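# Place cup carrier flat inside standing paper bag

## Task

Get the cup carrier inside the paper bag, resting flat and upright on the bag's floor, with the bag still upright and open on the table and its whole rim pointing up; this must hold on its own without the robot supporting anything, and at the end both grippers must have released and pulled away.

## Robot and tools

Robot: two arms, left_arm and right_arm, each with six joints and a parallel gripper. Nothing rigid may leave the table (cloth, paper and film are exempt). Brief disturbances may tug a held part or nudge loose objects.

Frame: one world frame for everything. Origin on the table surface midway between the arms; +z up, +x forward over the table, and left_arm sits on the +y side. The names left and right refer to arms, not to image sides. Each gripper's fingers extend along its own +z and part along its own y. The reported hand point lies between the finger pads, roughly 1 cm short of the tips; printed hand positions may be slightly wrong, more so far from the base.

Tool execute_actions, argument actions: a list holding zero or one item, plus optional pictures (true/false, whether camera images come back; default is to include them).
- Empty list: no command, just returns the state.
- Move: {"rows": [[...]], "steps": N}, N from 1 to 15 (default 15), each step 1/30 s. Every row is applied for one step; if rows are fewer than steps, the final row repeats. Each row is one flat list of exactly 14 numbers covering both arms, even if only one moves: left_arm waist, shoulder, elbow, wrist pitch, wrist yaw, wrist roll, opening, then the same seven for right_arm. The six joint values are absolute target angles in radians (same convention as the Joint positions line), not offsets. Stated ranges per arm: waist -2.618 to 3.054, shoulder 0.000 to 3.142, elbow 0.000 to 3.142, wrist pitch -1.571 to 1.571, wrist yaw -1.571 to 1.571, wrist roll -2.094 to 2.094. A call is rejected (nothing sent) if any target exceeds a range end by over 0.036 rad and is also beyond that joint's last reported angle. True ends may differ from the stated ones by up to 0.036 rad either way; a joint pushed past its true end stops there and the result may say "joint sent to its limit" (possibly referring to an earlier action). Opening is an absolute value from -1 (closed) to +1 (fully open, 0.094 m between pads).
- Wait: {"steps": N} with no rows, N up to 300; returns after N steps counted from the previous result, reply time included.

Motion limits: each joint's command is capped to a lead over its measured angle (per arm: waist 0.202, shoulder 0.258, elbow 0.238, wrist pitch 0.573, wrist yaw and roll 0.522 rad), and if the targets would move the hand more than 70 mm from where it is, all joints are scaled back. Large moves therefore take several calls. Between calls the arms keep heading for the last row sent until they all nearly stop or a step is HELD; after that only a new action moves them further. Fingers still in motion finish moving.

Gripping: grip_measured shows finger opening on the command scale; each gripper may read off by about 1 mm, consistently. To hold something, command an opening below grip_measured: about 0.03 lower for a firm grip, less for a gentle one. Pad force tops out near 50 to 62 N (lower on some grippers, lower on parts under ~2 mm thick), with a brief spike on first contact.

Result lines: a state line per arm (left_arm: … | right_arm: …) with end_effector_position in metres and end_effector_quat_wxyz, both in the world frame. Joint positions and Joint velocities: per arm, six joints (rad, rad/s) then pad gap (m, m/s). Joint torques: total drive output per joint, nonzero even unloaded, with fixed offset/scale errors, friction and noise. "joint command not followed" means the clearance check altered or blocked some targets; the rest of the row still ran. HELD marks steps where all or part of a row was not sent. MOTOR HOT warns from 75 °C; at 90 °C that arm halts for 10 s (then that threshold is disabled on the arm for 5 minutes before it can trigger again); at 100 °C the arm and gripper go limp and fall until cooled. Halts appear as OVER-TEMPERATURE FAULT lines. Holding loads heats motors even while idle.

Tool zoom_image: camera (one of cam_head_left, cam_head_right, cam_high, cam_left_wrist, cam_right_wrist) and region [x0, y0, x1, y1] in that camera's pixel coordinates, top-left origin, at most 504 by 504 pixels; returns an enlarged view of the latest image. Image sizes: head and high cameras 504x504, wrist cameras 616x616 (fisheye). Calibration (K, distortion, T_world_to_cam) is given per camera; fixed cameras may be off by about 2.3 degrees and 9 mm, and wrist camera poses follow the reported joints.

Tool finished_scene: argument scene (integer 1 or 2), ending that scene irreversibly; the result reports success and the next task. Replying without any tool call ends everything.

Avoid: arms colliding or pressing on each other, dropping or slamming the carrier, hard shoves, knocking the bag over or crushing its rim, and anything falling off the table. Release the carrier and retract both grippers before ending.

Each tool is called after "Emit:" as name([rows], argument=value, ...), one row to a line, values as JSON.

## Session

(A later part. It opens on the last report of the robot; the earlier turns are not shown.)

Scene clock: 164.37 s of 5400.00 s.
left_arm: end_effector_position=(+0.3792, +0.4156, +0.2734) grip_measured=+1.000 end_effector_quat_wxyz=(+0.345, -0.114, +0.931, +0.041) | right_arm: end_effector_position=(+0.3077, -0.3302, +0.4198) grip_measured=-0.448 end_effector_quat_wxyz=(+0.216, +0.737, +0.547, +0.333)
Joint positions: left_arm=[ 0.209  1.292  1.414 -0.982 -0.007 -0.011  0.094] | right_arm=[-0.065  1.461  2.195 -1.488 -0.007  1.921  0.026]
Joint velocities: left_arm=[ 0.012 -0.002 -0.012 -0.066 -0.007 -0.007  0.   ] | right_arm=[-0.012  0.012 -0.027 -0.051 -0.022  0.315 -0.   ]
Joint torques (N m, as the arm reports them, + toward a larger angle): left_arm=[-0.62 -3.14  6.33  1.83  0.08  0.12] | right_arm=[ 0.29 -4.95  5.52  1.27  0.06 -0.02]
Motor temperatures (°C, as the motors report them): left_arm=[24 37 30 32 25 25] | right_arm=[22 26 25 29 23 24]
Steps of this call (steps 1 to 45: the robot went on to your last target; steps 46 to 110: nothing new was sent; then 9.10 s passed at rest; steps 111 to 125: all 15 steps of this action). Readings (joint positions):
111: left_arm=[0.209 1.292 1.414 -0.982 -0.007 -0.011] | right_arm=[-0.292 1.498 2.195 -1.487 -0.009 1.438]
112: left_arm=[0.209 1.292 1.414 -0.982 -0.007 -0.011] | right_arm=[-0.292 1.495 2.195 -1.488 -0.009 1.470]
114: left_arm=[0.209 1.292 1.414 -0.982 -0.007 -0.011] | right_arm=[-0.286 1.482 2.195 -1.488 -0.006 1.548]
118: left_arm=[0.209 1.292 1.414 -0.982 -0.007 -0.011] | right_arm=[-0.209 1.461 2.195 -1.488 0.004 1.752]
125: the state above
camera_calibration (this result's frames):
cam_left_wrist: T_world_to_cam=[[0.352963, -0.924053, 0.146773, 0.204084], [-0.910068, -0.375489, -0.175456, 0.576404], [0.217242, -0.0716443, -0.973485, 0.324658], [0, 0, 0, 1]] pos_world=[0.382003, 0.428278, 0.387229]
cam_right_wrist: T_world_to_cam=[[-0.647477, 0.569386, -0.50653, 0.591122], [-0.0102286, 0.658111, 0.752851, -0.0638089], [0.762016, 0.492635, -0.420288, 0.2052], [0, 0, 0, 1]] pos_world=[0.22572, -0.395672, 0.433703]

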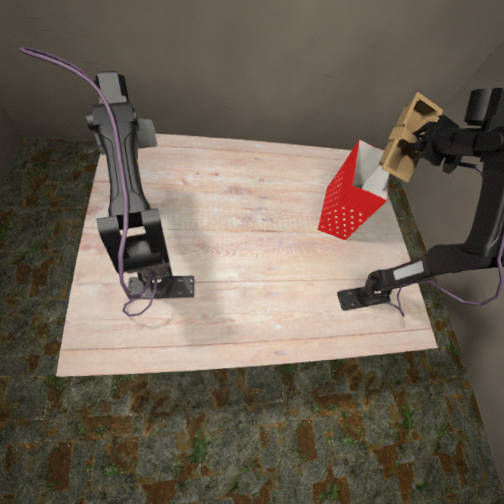

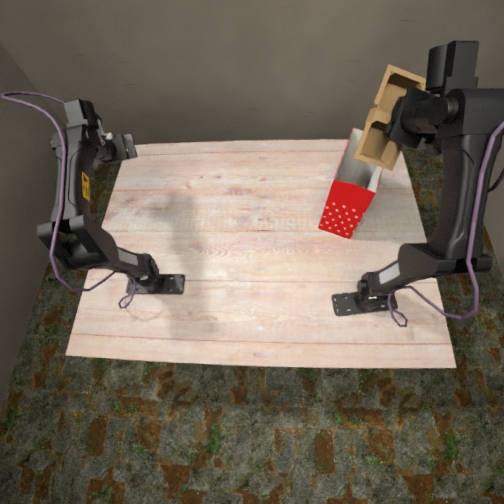

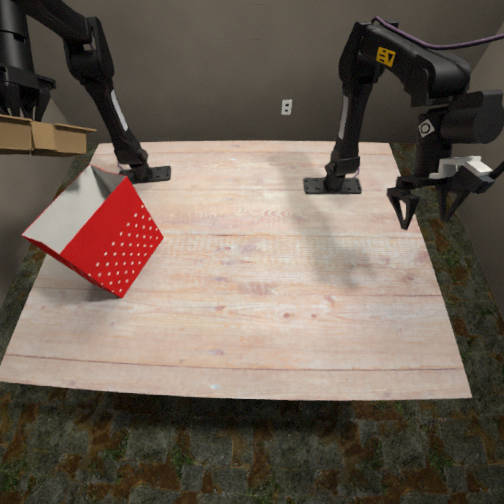

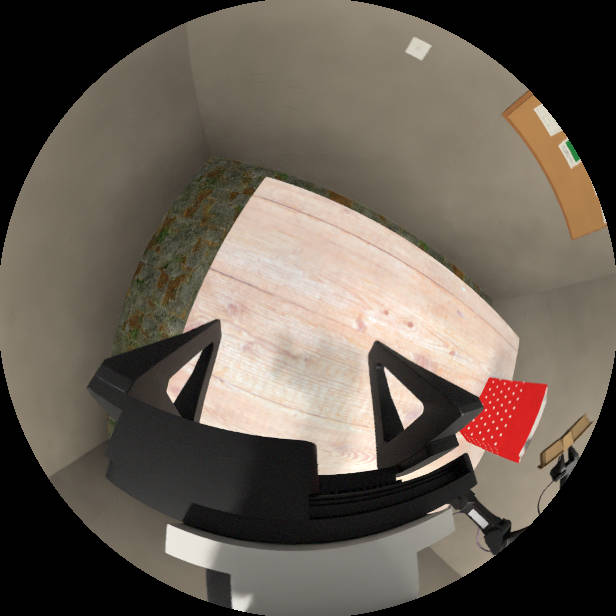

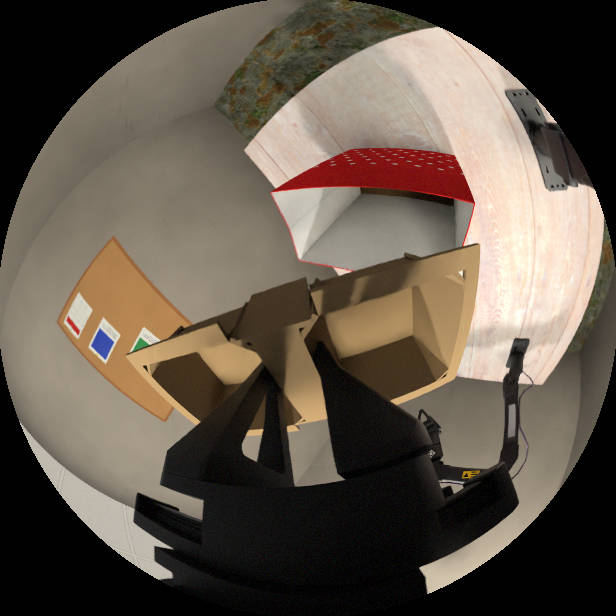

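Emit:
execute_actions([
  {"rows":[[0.2,1.3,1.4,-1.0,0,0,1,-0.055,1.49,2.14,-1.5,0,2.0,-0.46],[0.2,1.3,1.4,-1.0,0,0,1,-0.055,1.49,2.14,-1.5,0,2.0,-0.46],[0.2,1.3,1.4,-1.0,0,0,1,-0.055,1.49,2.14,-1.5,0,2.0,-0.46],[0.2,1.3,1.4,-1.0,0,0,1,-0.055,1.49,2.14,-1.5,0,2.0,-0.46],[0.2,1.3,1.4,-1.0,0,0,1,-0.055,1.52,2.085,-1.5,0,2.0,-0.46]]},
])

Scene clock: 187.97 s of 5400.00 s.
left_arm: end_effector_position=(+0.3791, +0.4156, +0.2733) grip_measured=+1.000 end_effector_quat_wxyz=(+0.345, -0.114, +0.931, +0.041) | right_arm: end_effector_position=(+0.3283, -0.3291, +0.3638) grip_measured=-0.448 end_effector_quat_wxyz=(+0.161, +0.783, +0.537, +0.270)
Joint positions: left_arm=[ 0.209  1.292  1.414 -0.983 -0.007 -0.011  0.094] | right_arm=[-0.065  1.533  2.092 -1.489 -0.007  1.994  0.026]
Joint velocities: left_arm=[-0.002 -0.002  0.002 -0.066 -0.022 -0.066  0.   ] | right_arm=[ 0.002 -0.017 -0.007 -0.095 -0.022 -0.007 -0.001]
Joint torques (N m, as the arm reports them, + toward a larger angle): left_arm=[-0.63 -3.17  6.34  1.83  0.08  0.11] | right_arm=[ 0.64 -6.33  5.22  1.09  0.07  0.01]
Motor temperatures (°C, as the motors report them): left_arm=[24 34 30 32 25 25] | right_arm=[22 26 25 29 23 24]
Steps of this call (steps 1 to 30: the robot went on to your last target; steps 31 to 90: nothing new was sent; then 20.10 s passed at rest; steps 91 to 105: all 15 steps of this action). Readings (joint positions):
91: left_arm=[0.209 1.292 1.414 -0.983 -0.007 -0.011] | right_arm=[-0.065 1.461 2.190 -1.487 -0.007 1.970]
92: left_arm=[0.209 1.292 1.414 -0.983 -0.007 -0.011] | right_arm=[-0.065 1.462 2.182 -1.487 -0.007 1.975]
94: left_arm=[0.209 1.292 1.414 -0.983 -0.007 -0.011] | right_arm=[-0.065 1.471 2.167 -1.488 -0.007 1.982]
98: left_arm=[0.209 1.292 1.414 -0.983 -0.007 -0.011] | right_arm=[-0.065 1.503 2.111 -1.489 -0.007 1.990]
105: the state above
camera_calibration (this result's frames):
cam_left_wrist: T_world_to_cam=[[0.353017, -0.924041, 0.146723, 0.204091], [-0.910133, -0.375505, -0.175085, 0.576253], [0.216881, -0.0717294, -0.973559, 0.324804], [0, 0, 0, 1]] pos_world=[0.381975, 0.428272, 0.387165]
cam_right_wrist: T_world_to_cam=[[-0.693577, 0.62277, -0.362088, 0.55565], [0.16164, 0.624355, 0.764234, -0.0938661], [0.702014, 0.471528, -0.533702, 0.219483], [0, 0, 0, 1]] pos_world=[0.246479, -0.390929, 0.390068]

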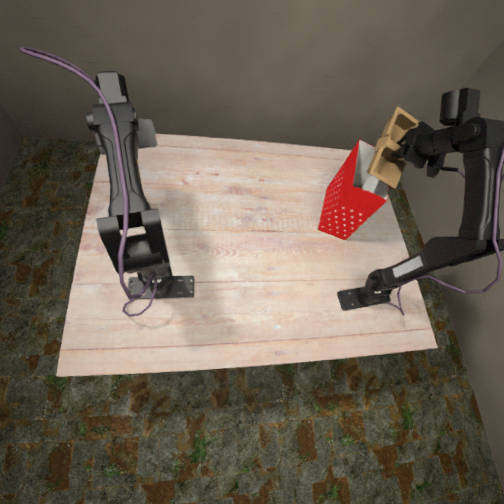

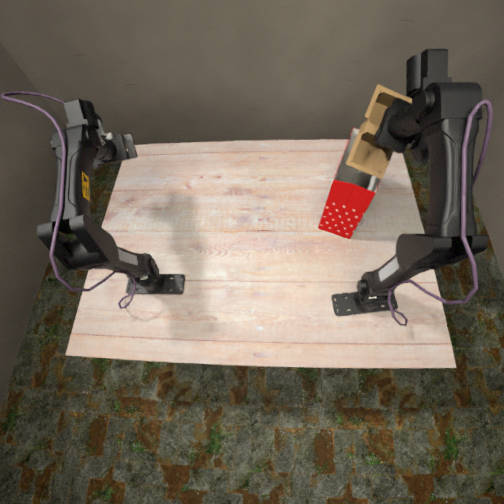

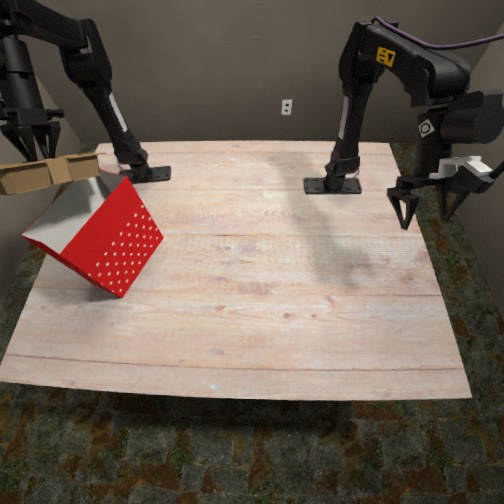

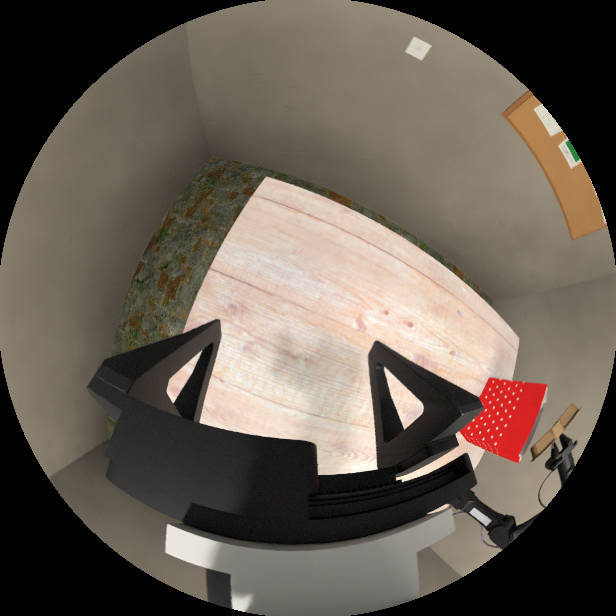

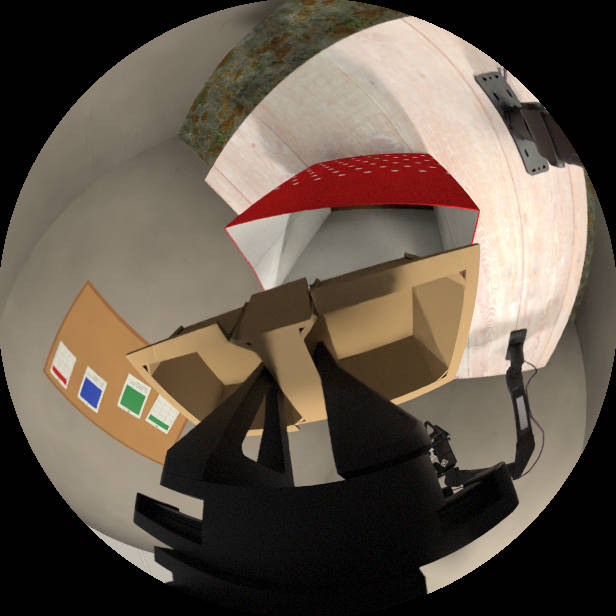

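Emit:
execute_actions([
  {"rows":[[0.2,1.3,1.4,-1.0,0,0,1,-0.055,1.48,2.05,-1.5,0,2.0,-0.46],[0.2,1.3,1.4,-1.0,0,0,1,-0.055,1.48,2.05,-1.5,0,2.0,-0.46],[0.2,1.3,1.4,-1.0,0,0,1,-0.055,1.48,2.05,-1.5,0,2.0,-0.46],[0.2,1.3,1.4,-1.0,0,0,1,-0.055,1.48,2.05,-1.5,0,2.0,-0.46],[0.2,1.3,1.4,-1.0,0,0,1,-0.055,1.45,1.94,-1.5,0,2.0,-0.46]]},
])

Scene clock: 196.10 s of 5400.00 s.
left_arm: end_effector_position=(+0.3791, +0.4156, +0.2733) grip_measured=+1.000 end_effector_quat_wxyz=(+0.345, -0.114, +0.931, +0.041) | right_arm: end_effector_position=(+0.3063, -0.3303, +0.3399) grip_measured=-0.448 end_effector_quat_wxyz=(+0.143, +0.792, +0.543, +0.241)
Joint positions: left_arm=[ 0.209  1.292  1.414 -0.983 -0.007 -0.011  0.094] | right_arm=[-0.065  1.462  1.953 -1.495 -0.007  1.995  0.026]
Joint velocities: left_arm=[-0.012 -0.012  0.002 -0.007 -0.095 -0.037  0.   ] | right_arm=[-0.002 -0.002  0.007  0.007  0.007 -0.051 -0.001]
Joint torques (N m, as the arm reports them, + toward a larger angle): left_arm=[-0.61 -3.15  6.32  1.83  0.09  0.11] | right_arm=[ 0.72 -5.8   4.7   1.06  0.08  0.  ]
Motor temperatures (°C, as the motors report them): left_arm=[24 33 30 32 25 25] | right_arm=[22 26 25 29 23 24]
Steps of this call (steps 1 to 15: the robot went on to your last target; steps 16 to 90: nothing new was sent; then 4.63 s passed at rest; steps 91 to 105: all 15 steps of this action). Readings (joint positions):
91: left_arm=[0.209 1.292 1.414 -0.983 -0.007 -0.011] | right_arm=[-0.065 1.528 2.085 -1.486 -0.007 1.995]
92: left_arm=[0.209 1.292 1.414 -0.983 -0.007 -0.011] | right_arm=[-0.065 1.521 2.075 -1.486 -0.007 1.995]
94: left_arm=[0.209 1.292 1.414 -0.983 -0.007 -0.011] | right_arm=[-0.065 1.509 2.066 -1.490 -0.007 1.995]
98: left_arm=[0.209 1.292 1.414 -0.983 -0.007 -0.011] | right_arm=[-0.065 1.462 1.972 -1.491 -0.007 1.995]
105: the state above
camera_calibration (this result's frames):
cam_left_wrist: T_world_to_cam=[[0.353017, -0.924041, 0.146723, 0.204091], [-0.910133, -0.375505, -0.175085, 0.576253], [0.216881, -0.0717294, -0.973559, 0.324804], [0, 0, 0, 1]] pos_world=[0.381975, 0.428272, 0.387165]
cam_right_wrist: T_world_to_cam=[[-0.717487, 0.622656, -0.31227, 0.522791], [0.217815, 0.626363, 0.748483, -0.0825002], [0.661641, 0.469009, -0.585031, 0.251702], [0, 0, 0, 1]] pos_world=[0.226529, -0.391894, 0.372255]

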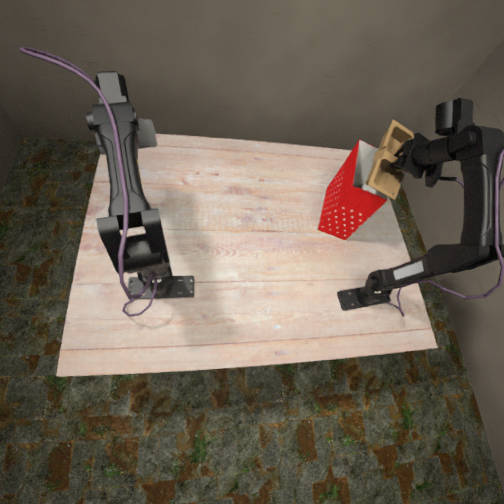

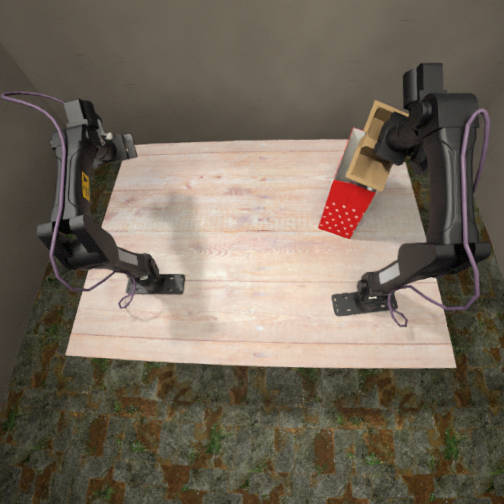

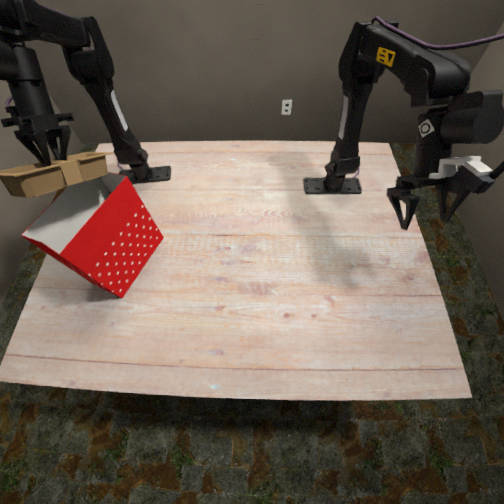

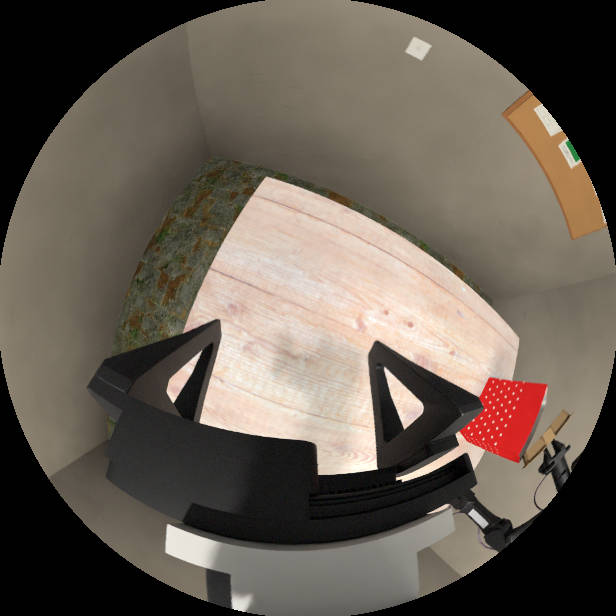

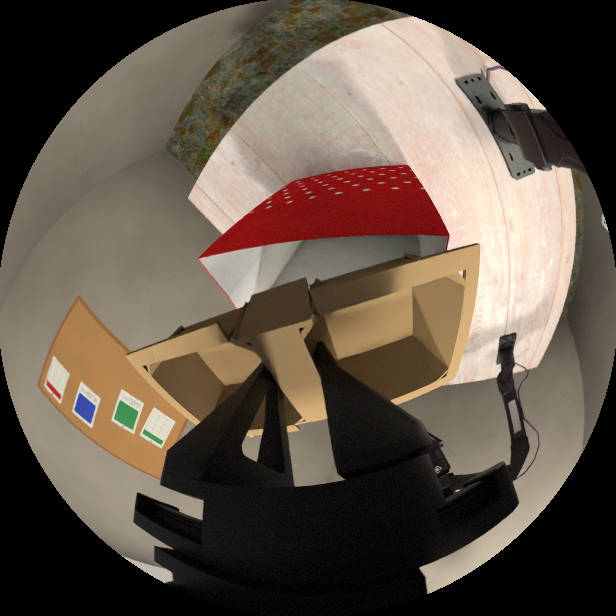

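Emit:
execute_actions([
  {"rows":[[0.2,1.3,1.4,-1.0,0,0,1,-0.055,1.5,2.06,-1.5,0,2.0,-0.46],[0.2,1.3,1.4,-1.0,0,0,1,-0.055,1.5,2.06,-1.5,0,2.0,-0.46],[0.2,1.3,1.4,-1.0,0,0,1,-0.055,1.5,2.06,-1.5,0,2.0,-0.46],[0.2,1.3,1.4,-1.0,0,0,1,-0.055,1.5,2.06,-1.5,0,2.0,-0.46],[0.2,1.3,1.4,-1.0,0,0,1,-0.055,1.54,2.1,-1.51,0,2.0,-0.46],[0.2,1.3,1.4,-1.0,0,0,1,-0.055,1.54,2.1,-1.51,0,2.0,-0.46],[0.2,1.3,1.4,-1.0,0,0,1,-0.055,1.54,2.1,-1.51,0,2.0,-0.46],[0.2,1.3,1.4,-1.0,0,0,1,-0.055,1.59,2.09,-1.52,0,2.0,-0.46]]},
])

Scene clock: 205.13 s of 5400.00 s.
left_arm: end_effector_position=(+0.3791, +0.4156, +0.2733) grip_measured=+1.000 end_effector_quat_wxyz=(+0.345, -0.114, +0.931, +0.041) | right_arm: end_effector_position=(+0.3401, -0.3285, +0.3335) grip_measured=-0.448 end_effector_quat_wxyz=(+0.135, +0.796, +0.545, +0.228)
Joint positions: left_arm=[ 0.209  1.292  1.414 -0.983 -0.007 -0.011  0.094] | right_arm=[-0.065  1.601  2.072 -1.505 -0.007  1.995  0.026]
Joint velocities: left_arm=[-0.012 -0.027  0.002  0.037 -0.051 -0.022  0.   ] | right_arm=[ 0.007  0.046 -0.017 -0.037 -0.037  0.066  0.001]
Joint torques (N m, as the arm reports them, + toward a larger angle): left_arm=[-0.65 -3.15  6.33  1.83  0.09  0.12] | right_arm=[ 0.69 -7.46  7.1   0.94  0.05  0.01]
Motor temperatures (°C, as the motors report them): left_arm=[24 33 30 32 25 25] | right_arm=[22 26 25 29 23 24]
Steps of this call (steps 1 to 15: the robot went on to your last target; steps 16 to 90: nothing new was sent; then 5.53 s passed at rest; steps 91 to 105: all 15 steps of this action). Readings (joint positions):
91: left_arm=[0.209 1.292 1.414 -0.983 -0.007 -0.011] | right_arm=[-0.065 1.469 1.969 -1.504 -0.007 1.995]
92: left_arm=[0.209 1.292 1.414 -0.983 -0.007 -0.011] | right_arm=[-0.065 1.480 1.993 -1.507 -0.007 1.995]
94: left_arm=[0.209 1.292 1.414 -0.983 -0.007 -0.011] | right_arm=[-0.065 1.492 2.021 -1.499 -0.007 1.995]
98: left_arm=[0.209 1.292 1.414 -0.983 -0.007 -0.011] | right_arm=[-0.065 1.528 2.069 -1.504 -0.007 1.995]
105: the state above
camera_calibration (this result's frames):
cam_left_wrist: T_world_to_cam=[[0.353017, -0.924041, 0.146723, 0.204091], [-0.910133, -0.375505, -0.175085, 0.576253], [0.216881, -0.0717294, -0.973559, 0.324804], [0, 0, 0, 1]] pos_world=[0.381975, 0.428272, 0.387165]
cam_right_wrist: T_world_to_cam=[[-0.726573, 0.622179, -0.291521, 0.539962], [0.240224, 0.627537, 0.740601, -0.090803], [0.643727, 0.46807, -0.605414, 0.237355], [0, 0, 0, 1]] pos_world=[0.261343, -0.39007, 0.368357]

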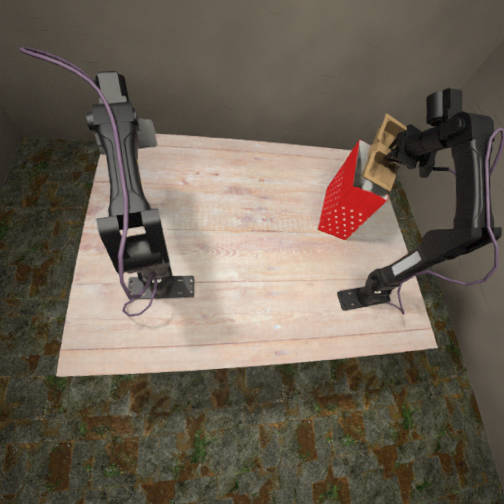

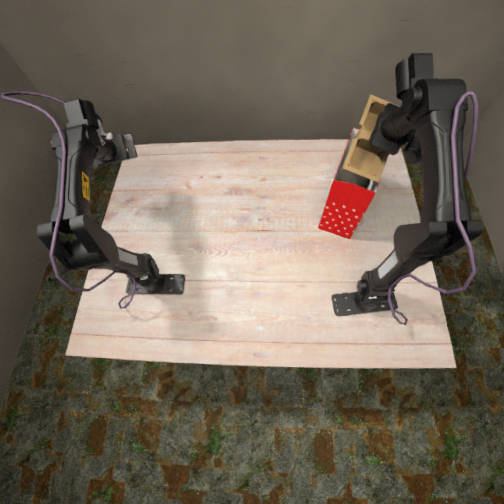

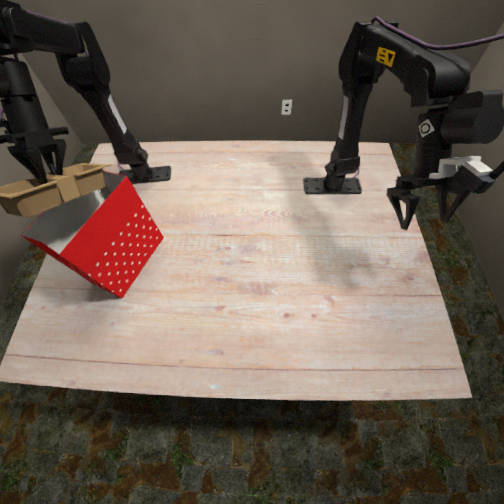

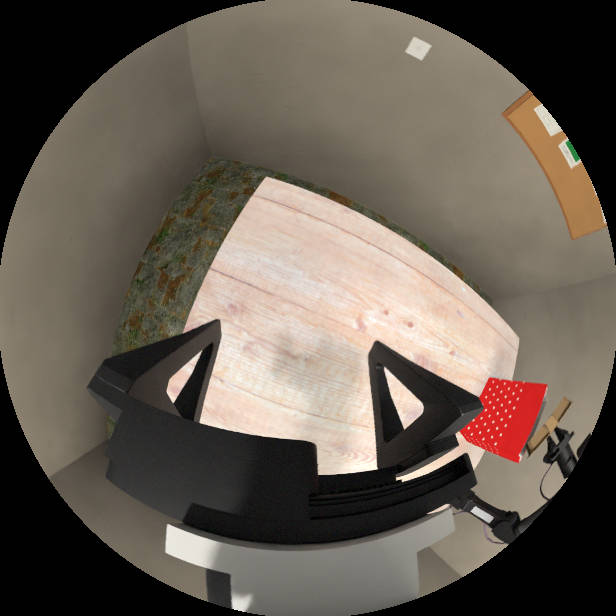

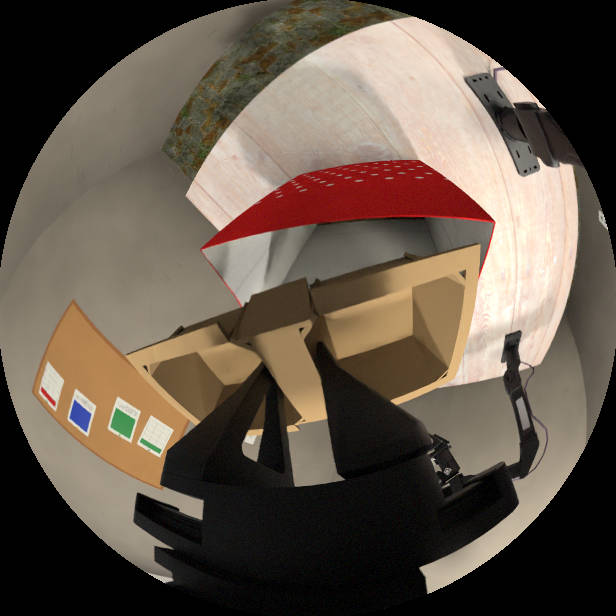

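Emit:
execute_actions([
  {"rows":[[0.2,1.3,1.4,-1.0,0,0,1,-0.055,1.6,2.04,-1.52,0,2.0,-0.46],[0.2,1.3,1.4,-1.0,0,0,1,-0.055,1.6,2.04,-1.52,0,2.0,-0.46],[0.2,1.3,1.4,-1.0,0,0,1,-0.055,1.6,2.04,-1.52,0,2.0,-0.46],[0.2,1.3,1.4,-1.0,0,0,1,-0.055,1.6,2.04,-1.52,0,2.0,-0.46],[0.2,1.3,1.4,-1.0,0,0,1,-0.055,1.61,2.0,-1.52,0,2.0,-0.46],[0.2,1.3,1.4,-1.0,0,0,1,-0.055,1.61,2.0,-1.52,0,2.0,-0.46],[0.2,1.3,1.4,-1.0,0,0,1,-0.055,1.61,2.0,-1.52,0,2.0,-0.46],[0.2,1.3,1.4,-1.0,0,0,1,-0.055,1.62,1.97,-1.52,0,2.0,-0.46]]},
])

Scene clock: 214.10 s of 5400.00 s.
left_arm: end_effector_position=(+0.3791, +0.4156, +0.2733) grip_measured=+1.000 end_effector_quat_wxyz=(+0.345, -0.114, +0.931, +0.041) | right_arm: end_effector_position=(+0.3376, -0.3286, +0.2975) grip_measured=-0.448 end_effector_quat_wxyz=(+0.106, +0.807, +0.552, +0.180)
Joint positions: left_arm=[ 0.209  1.292  1.414 -0.983 -0.007 -0.011  0.094] | right_arm=[-0.065  1.624  1.982 -1.509 -0.007  1.995  0.026]
Joint velocities: left_arm=[ 0.007 -0.007 -0.007 -0.007 -0.022 -0.037  0.   ] | right_arm=[-0.007 -0.002 -0.002 -0.066  0.095  0.022  0.   ]
Joint torques (N m, as the arm reports them, + toward a larger angle): left_arm=[-0.6  -3.19  6.3   1.82  0.1   0.11] | right_arm=[ 0.6  -6.98  4.9   0.78  0.07  0.05]
Motor temperatures (°C, as the motors report them): left_arm=[24 33 29 32 25 25] | right_arm=[22 27 26 29 23 24]
Steps of this call (steps 1 to 15: the robot went on to your last target; steps 16 to 90: nothing new was sent; then 5.47 s passed at rest; steps 91 to 105: all 15 steps of this action). Readings (joint positions):
91: left_arm=[0.209 1.292 1.414 -0.983 -0.007 -0.011] | right_arm=[-0.065 1.602 2.070 -1.505 -0.007 1.995]
92: left_arm=[0.209 1.292 1.414 -0.983 -0.007 -0.011] | right_arm=[-0.065 1.602 2.067 -1.506 -0.007 1.995]
94: left_arm=[0.209 1.292 1.414 -0.983 -0.007 -0.011] | right_arm=[-0.065 1.602 2.059 -1.506 -0.007 1.995]
98: left_arm=[0.209 1.292 1.414 -0.983 -0.007 -0.011] | right_arm=[-0.065 1.605 2.016 -1.506 -0.007 1.995]
105: the state above
camera_calibration (this result's frames):
cam_left_wrist: T_world_to_cam=[[0.353017, -0.924041, 0.146723, 0.204091], [-0.910133, -0.375505, -0.175085, 0.576253], [0.216881, -0.0717294, -0.973559, 0.324804], [0, 0, 0, 1]] pos_world=[0.381975, 0.428272, 0.387165]
cam_right_wrist: T_world_to_cam=[[-0.75569, 0.620653, -0.2091, 0.512488], [0.324239, 0.631941, 0.703932, -0.0794147], [0.569036, 0.464155, -0.678791, 0.262997], [0, 0, 0, 1]] pos_world=[0.263377, -0.389963, 0.341583]

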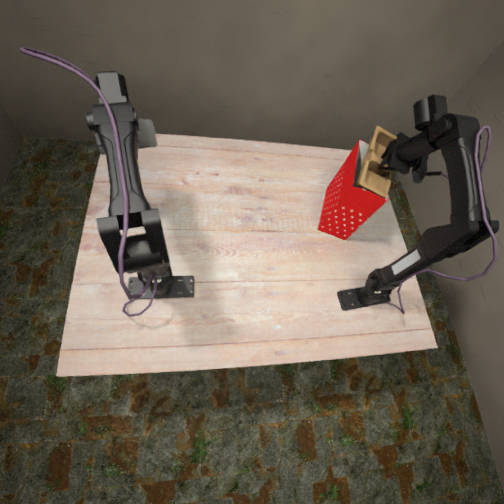

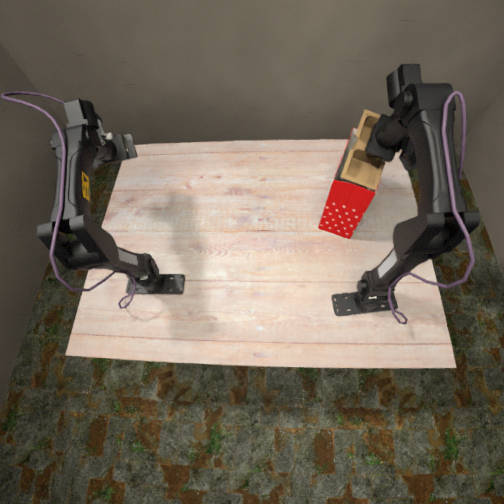

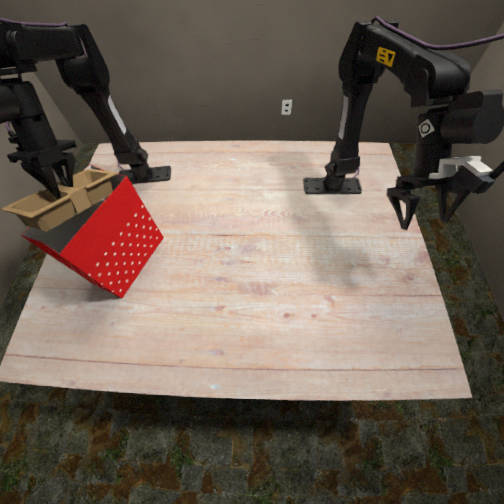

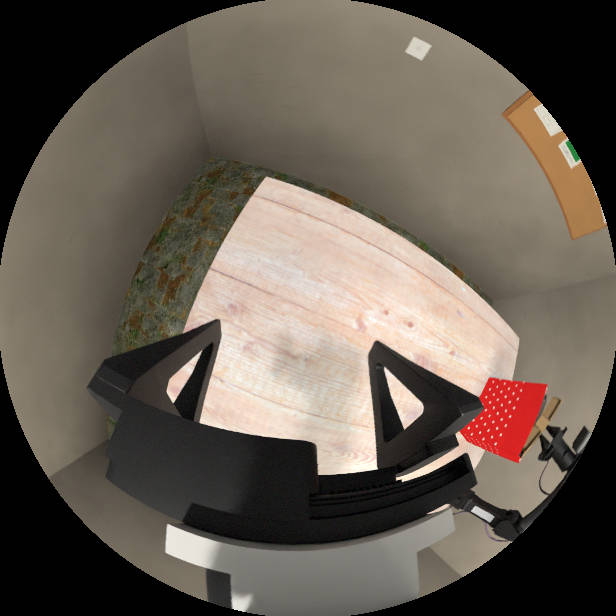

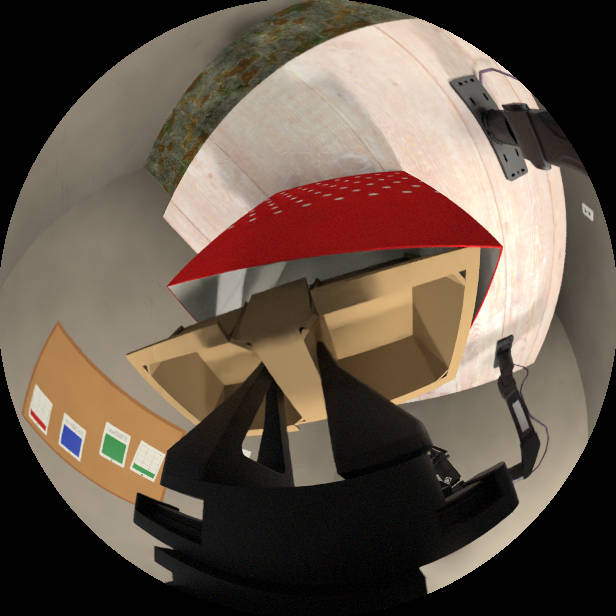

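Emit:
execute_actions([
  {"rows":[[0.2,1.3,1.4,-1.0,0,0,1,-0.055,1.6,1.95,-1.52,0,2.0,-0.46],[0.2,1.3,1.4,-1.0,0,0,1,-0.055,1.6,1.95,-1.52,0,2.0,-0.46],[0.2,1.3,1.4,-1.0,0,0,1,-0.055,1.6,1.95,-1.52,0,2.0,-0.46],[0.2,1.3,1.4,-1.0,0,0,1,-0.055,1.6,1.95,-1.52,0,2.0,-0.46],[0.2,1.3,1.4,-1.0,0,0,1,-0.055,1.6,1.92,-1.52,0,2.0,-0.46],[0.2,1.3,1.4,-1.0,0,0,1,-0.055,1.6,1.92,-1.52,0,2.0,-0.46],[0.2,1.3,1.4,-1.0,0,0,1,-0.055,1.6,1.92,-1.52,0,2.0,-0.46],[0.2,1.3,1.4,-1.0,0,0,1,-0.055,1.61,1.88,-1.52,0,2.0,-0.46]]},
])

Scene clock: 222.97 s of 5400.00 s.
left_arm: end_effector_position=(+0.3791, +0.4156, +0.2733) grip_measured=+1.000 end_effector_quat_wxyz=(+0.345, -0.114, +0.931, +0.041) | right_arm: end_effector_position=(+0.3279, -0.3292, +0.2722) grip_measured=-0.448 end_effector_quat_wxyz=(+0.085, +0.813, +0.557, +0.146)
Joint positions: left_arm=[ 0.209  1.292  1.414 -0.983 -0.007 -0.011  0.094] | right_arm=[-0.065  1.617  1.892 -1.507 -0.007  1.995  0.026]
Joint velocities: left_arm=[ 0.002 -0.012 -0.007 -0.007  0.007 -0.037  0.   ] | right_arm=[-0.002 -0.007  0.017  0.051 -0.066 -0.007 -0.002]
Joint torques (N m, as the arm reports them, + toward a larger angle): left_arm=[-0.59 -3.19  6.29  1.83  0.09  0.13] | right_arm=[ 0.76 -7.38  5.13  0.66  0.09  0.02]
Motor temperatures (°C, as the motors report them): left_arm=[24 33 29 32 25 25] | right_arm=[22 27 25 29 23 24]
Steps of this call (steps 1 to 15: the robot went on to your last target; steps 16 to 90: nothing new was sent; then 5.37 s passed at rest; steps 91 to 105: all 15 steps of this action). Readings (joint positions):
91: left_arm=[0.209 1.292 1.414 -0.983 -0.007 -0.011] | right_arm=[-0.065 1.623 1.979 -1.508 -0.007 1.995]
92: left_arm=[0.209 1.292 1.414 -0.983 -0.007 -0.011] | right_arm=[-0.065 1.621 1.974 -1.508 -0.007 1.995]
94: left_arm=[0.209 1.292 1.414 -0.983 -0.007 -0.011] | right_arm=[-0.065 1.620 1.969 -1.508 -0.007 1.995]
98: left_arm=[0.209 1.292 1.414 -0.983 -0.007 -0.011] | right_arm=[-0.065 1.617 1.933 -1.506 -0.007 1.995]
105: the state above
camera_calibration (this result's frames):
cam_left_wrist: T_world_to_cam=[[0.353017, -0.924041, 0.146723, 0.204091], [-0.910133, -0.375505, -0.175085, 0.576253], [0.216881, -0.0717294, -0.973559, 0.324804], [0, 0, 0, 1]] pos_world=[0.381975, 0.428272, 0.387165]
cam_right_wrist: T_world_to_cam=[[-0.770372, 0.619884, -0.149233, 0.488489], [0.380632, 0.634897, 0.672328, -0.0671051], [0.511513, 0.46114, -0.725055, 0.28205], [0, 0, 0, 1]] pos_world=[0.257588, -0.390266, 0.322517]

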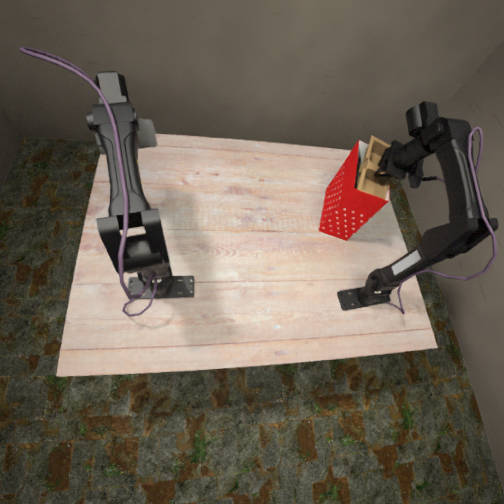

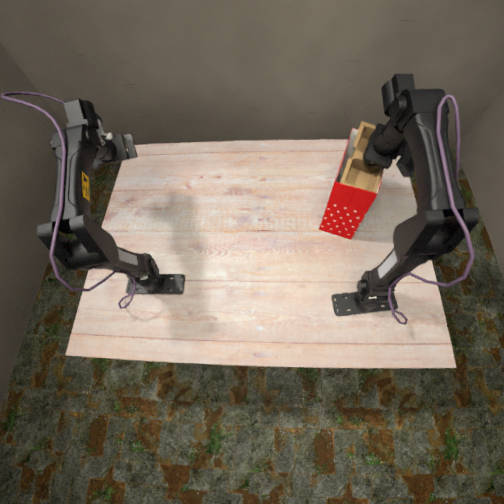

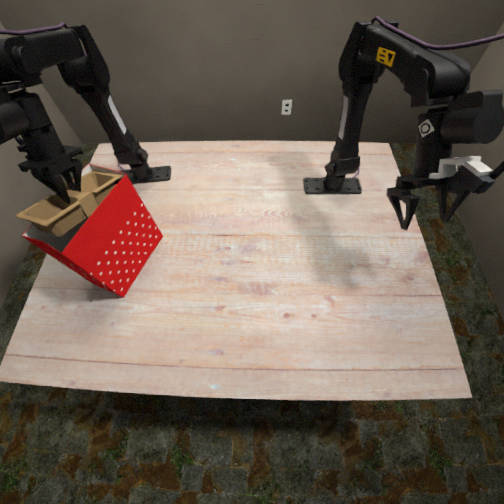

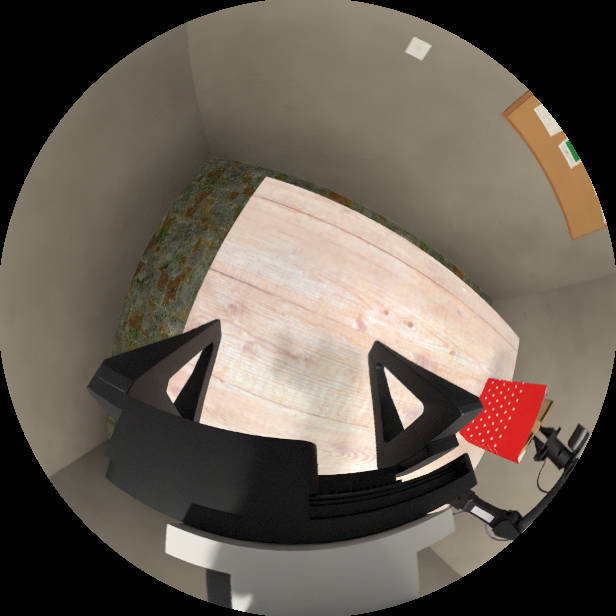

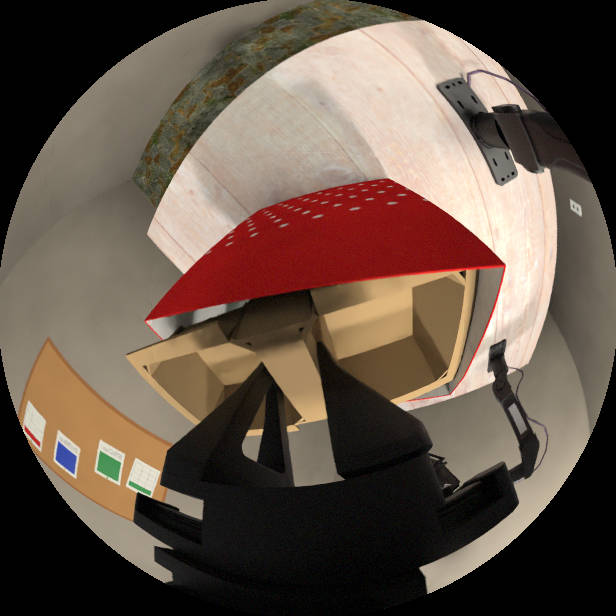

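Emit:
zoom_image(camera="cam_high", region=[0,130,200,310])

Emit:
zoom_image(camera="cam_head_right", region=[300,90,440,250])

Region (0, 130, 200, 310) of cam_high's 504x504 image, scaled by 2.520, with more detail than that image has; it fills the top 454 rows of this view, and the rest is white.

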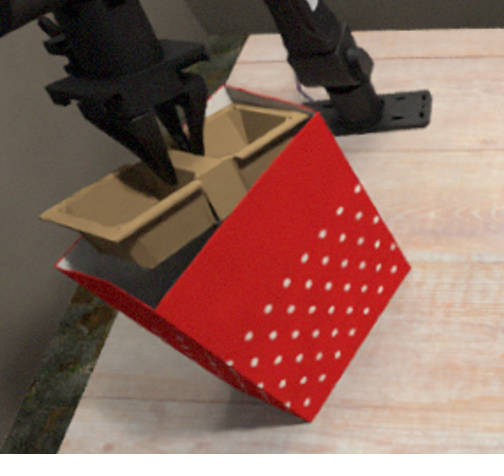

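Region (300, 90, 440, 250) of cam_head_right's 504x504 image, scaled by 3.150, with more detail than that image has; it fills the left 441 columns of this view, and the rest is white.

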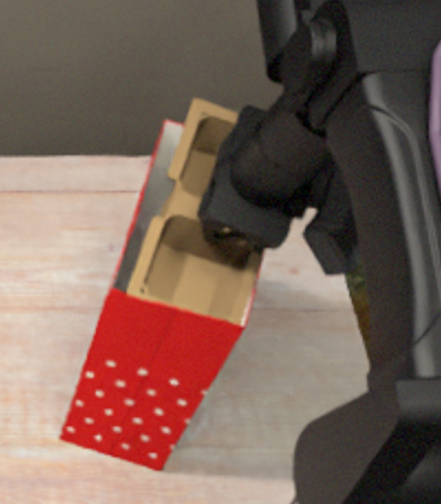

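Emit:
execute_actions([
  {"rows":[[0.2,1.3,1.4,-1.0,0,0,1,-0.04,1.62,1.91,-1.52,0,1.95,-0.46],[0.2,1.3,1.4,-1.0,0,0,1,-0.04,1.62,1.91,-1.52,0,1.95,-0.46],[0.2,1.3,1.4,-1.0,0,0,1,-0.04,1.62,1.91,-1.52,0,1.95,-0.46],[0.2,1.3,1.4,-1.0,0,0,1,-0.04,1.62,1.91,-1.52,0,1.95,-0.46],[0.2,1.3,1.4,-1.0,0,0,1,-0.025,1.63,1.91,-1.52,0,1.9,-0.46]]},
])

Emit:
zoom_image(camera="cam_high", region=[0,130,200,310])

Scene clock: 237.97 s of 5400.00 s.
left_arm: end_effector_position=(+0.3791, +0.4156, +0.2733) grip_measured=+1.000 end_effector_quat_wxyz=(+0.345, -0.114, +0.931, +0.041) | right_arm: end_effector_position=(+0.3285, -0.3184, +0.2693) grip_measured=-0.448 end_effector_quat_wxyz=(+0.086, +0.782, +0.602, +0.139)
Joint positions: left_arm=[ 0.209  1.292  1.414 -0.983 -0.007 -0.011  0.094] | right_arm=[-0.032  1.626  1.892 -1.507 -0.006  1.916  0.026]
Joint velocities: left_arm=[-0.002  0.002 -0.012 -0.022  0.037 -0.051  0.   ] | right_arm=[-0.007 -0.002 -0.007 -0.007 -0.037 -0.007  0.001]
Joint torques (N m, as the arm reports them, + toward a larger angle): left_arm=[-0.63 -3.22  6.33  1.83  0.09  0.12] | right_arm=[ 0.73 -6.37  7.41  0.64  0.06 -0.1 ]
Motor temperatures (°C, as the motors report them): left_arm=[24 33 29 32 25 25] | right_arm=[22 27 25 28 23 24]
Steps of this call (steps 1 to 15: the robot went on to your last target; steps 16 to 90: nothing new was sent; then 11.50 s passed at rest; steps 91 to 105: all 15 steps of this action). Readings (joint positions):
91: left_arm=[0.209 1.292 1.414 -0.983 -0.007 -0.011] | right_arm=[-0.063 1.617 1.892 -1.507 -0.006 1.989]
92: left_arm=[0.209 1.292 1.414 -0.983 -0.007 -0.011] | right_arm=[-0.059 1.617 1.892 -1.507 -0.006 1.984]
94: left_arm=[0.209 1.292 1.414 -0.983 -0.007 -0.011] | right_arm=[-0.051 1.617 1.892 -1.507 -0.006 1.975]
98: left_arm=[0.209 1.292 1.414 -0.983 -0.007 -0.011] | right_arm=[-0.034 1.621 1.892 -1.507 -0.006 1.937]
105: the state above
camera_calibration (this result's frames):
cam_left_wrist: T_world_to_cam=[[0.353017, -0.924041, 0.146723, 0.204091], [-0.910133, -0.375505, -0.175085, 0.576253], [0.216881, -0.0717294, -0.973559, 0.324804], [0, 0, 0, 1]] pos_world=[0.381975, 0.428272, 0.387165]
cam_right_wrist: T_world_to_cam=[[-0.833123, 0.529463, -0.159922, 0.476533], [0.313922, 0.690724, 0.651424, -0.0269106], [0.455367, 0.492513, -0.741668, 0.307601], [0, 0, 0, 1]] pos_world=[0.265387, -0.385217, 0.321876]

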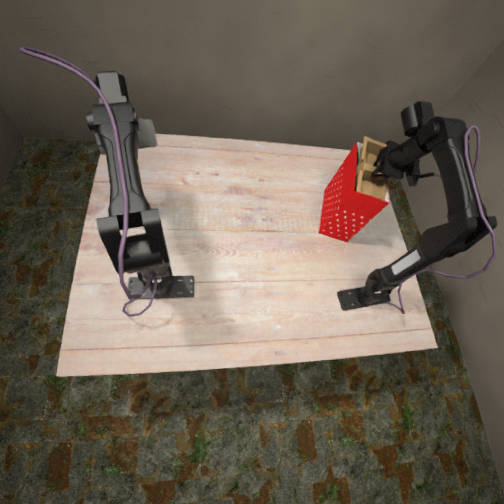

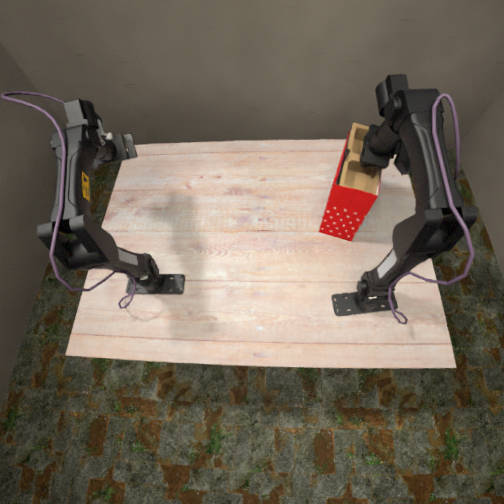

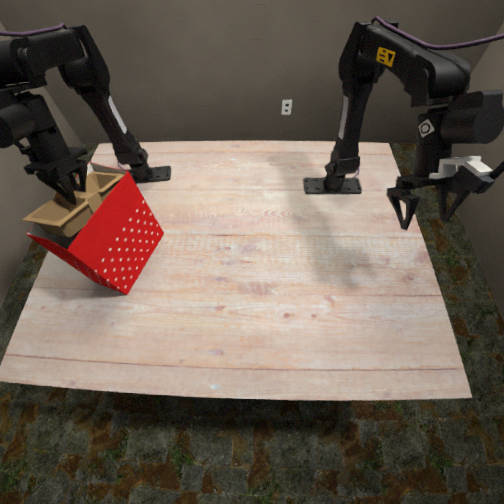

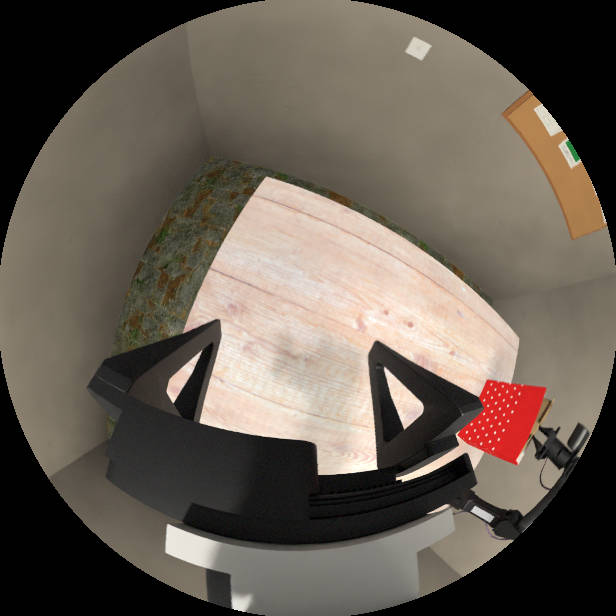

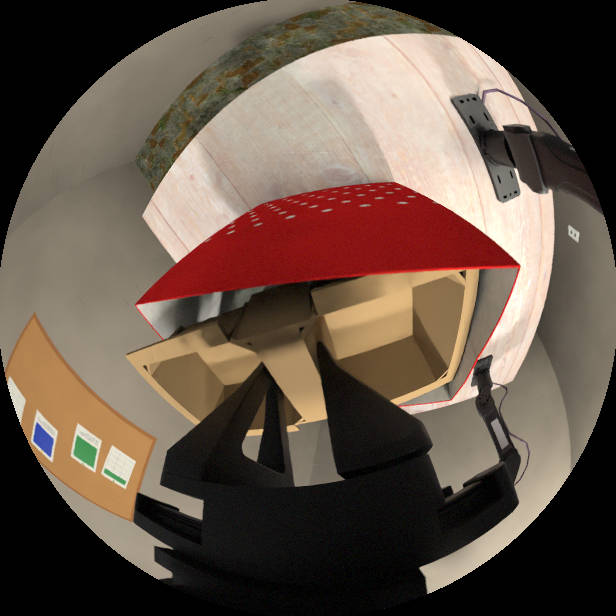

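Region (0, 130, 200, 310) of cam_high's 504x504 image, scaled by 2.520, with more detail than that image has; it fills the top 454 rows of this view, and the rest is white.

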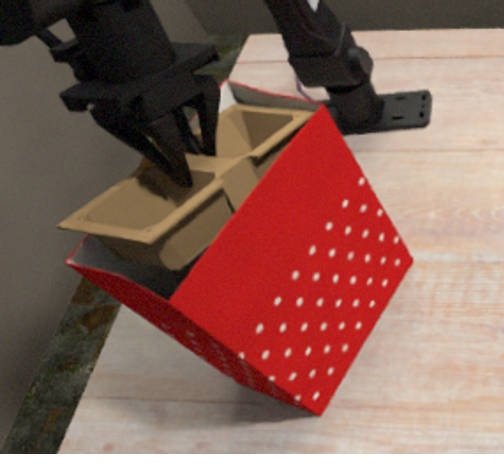

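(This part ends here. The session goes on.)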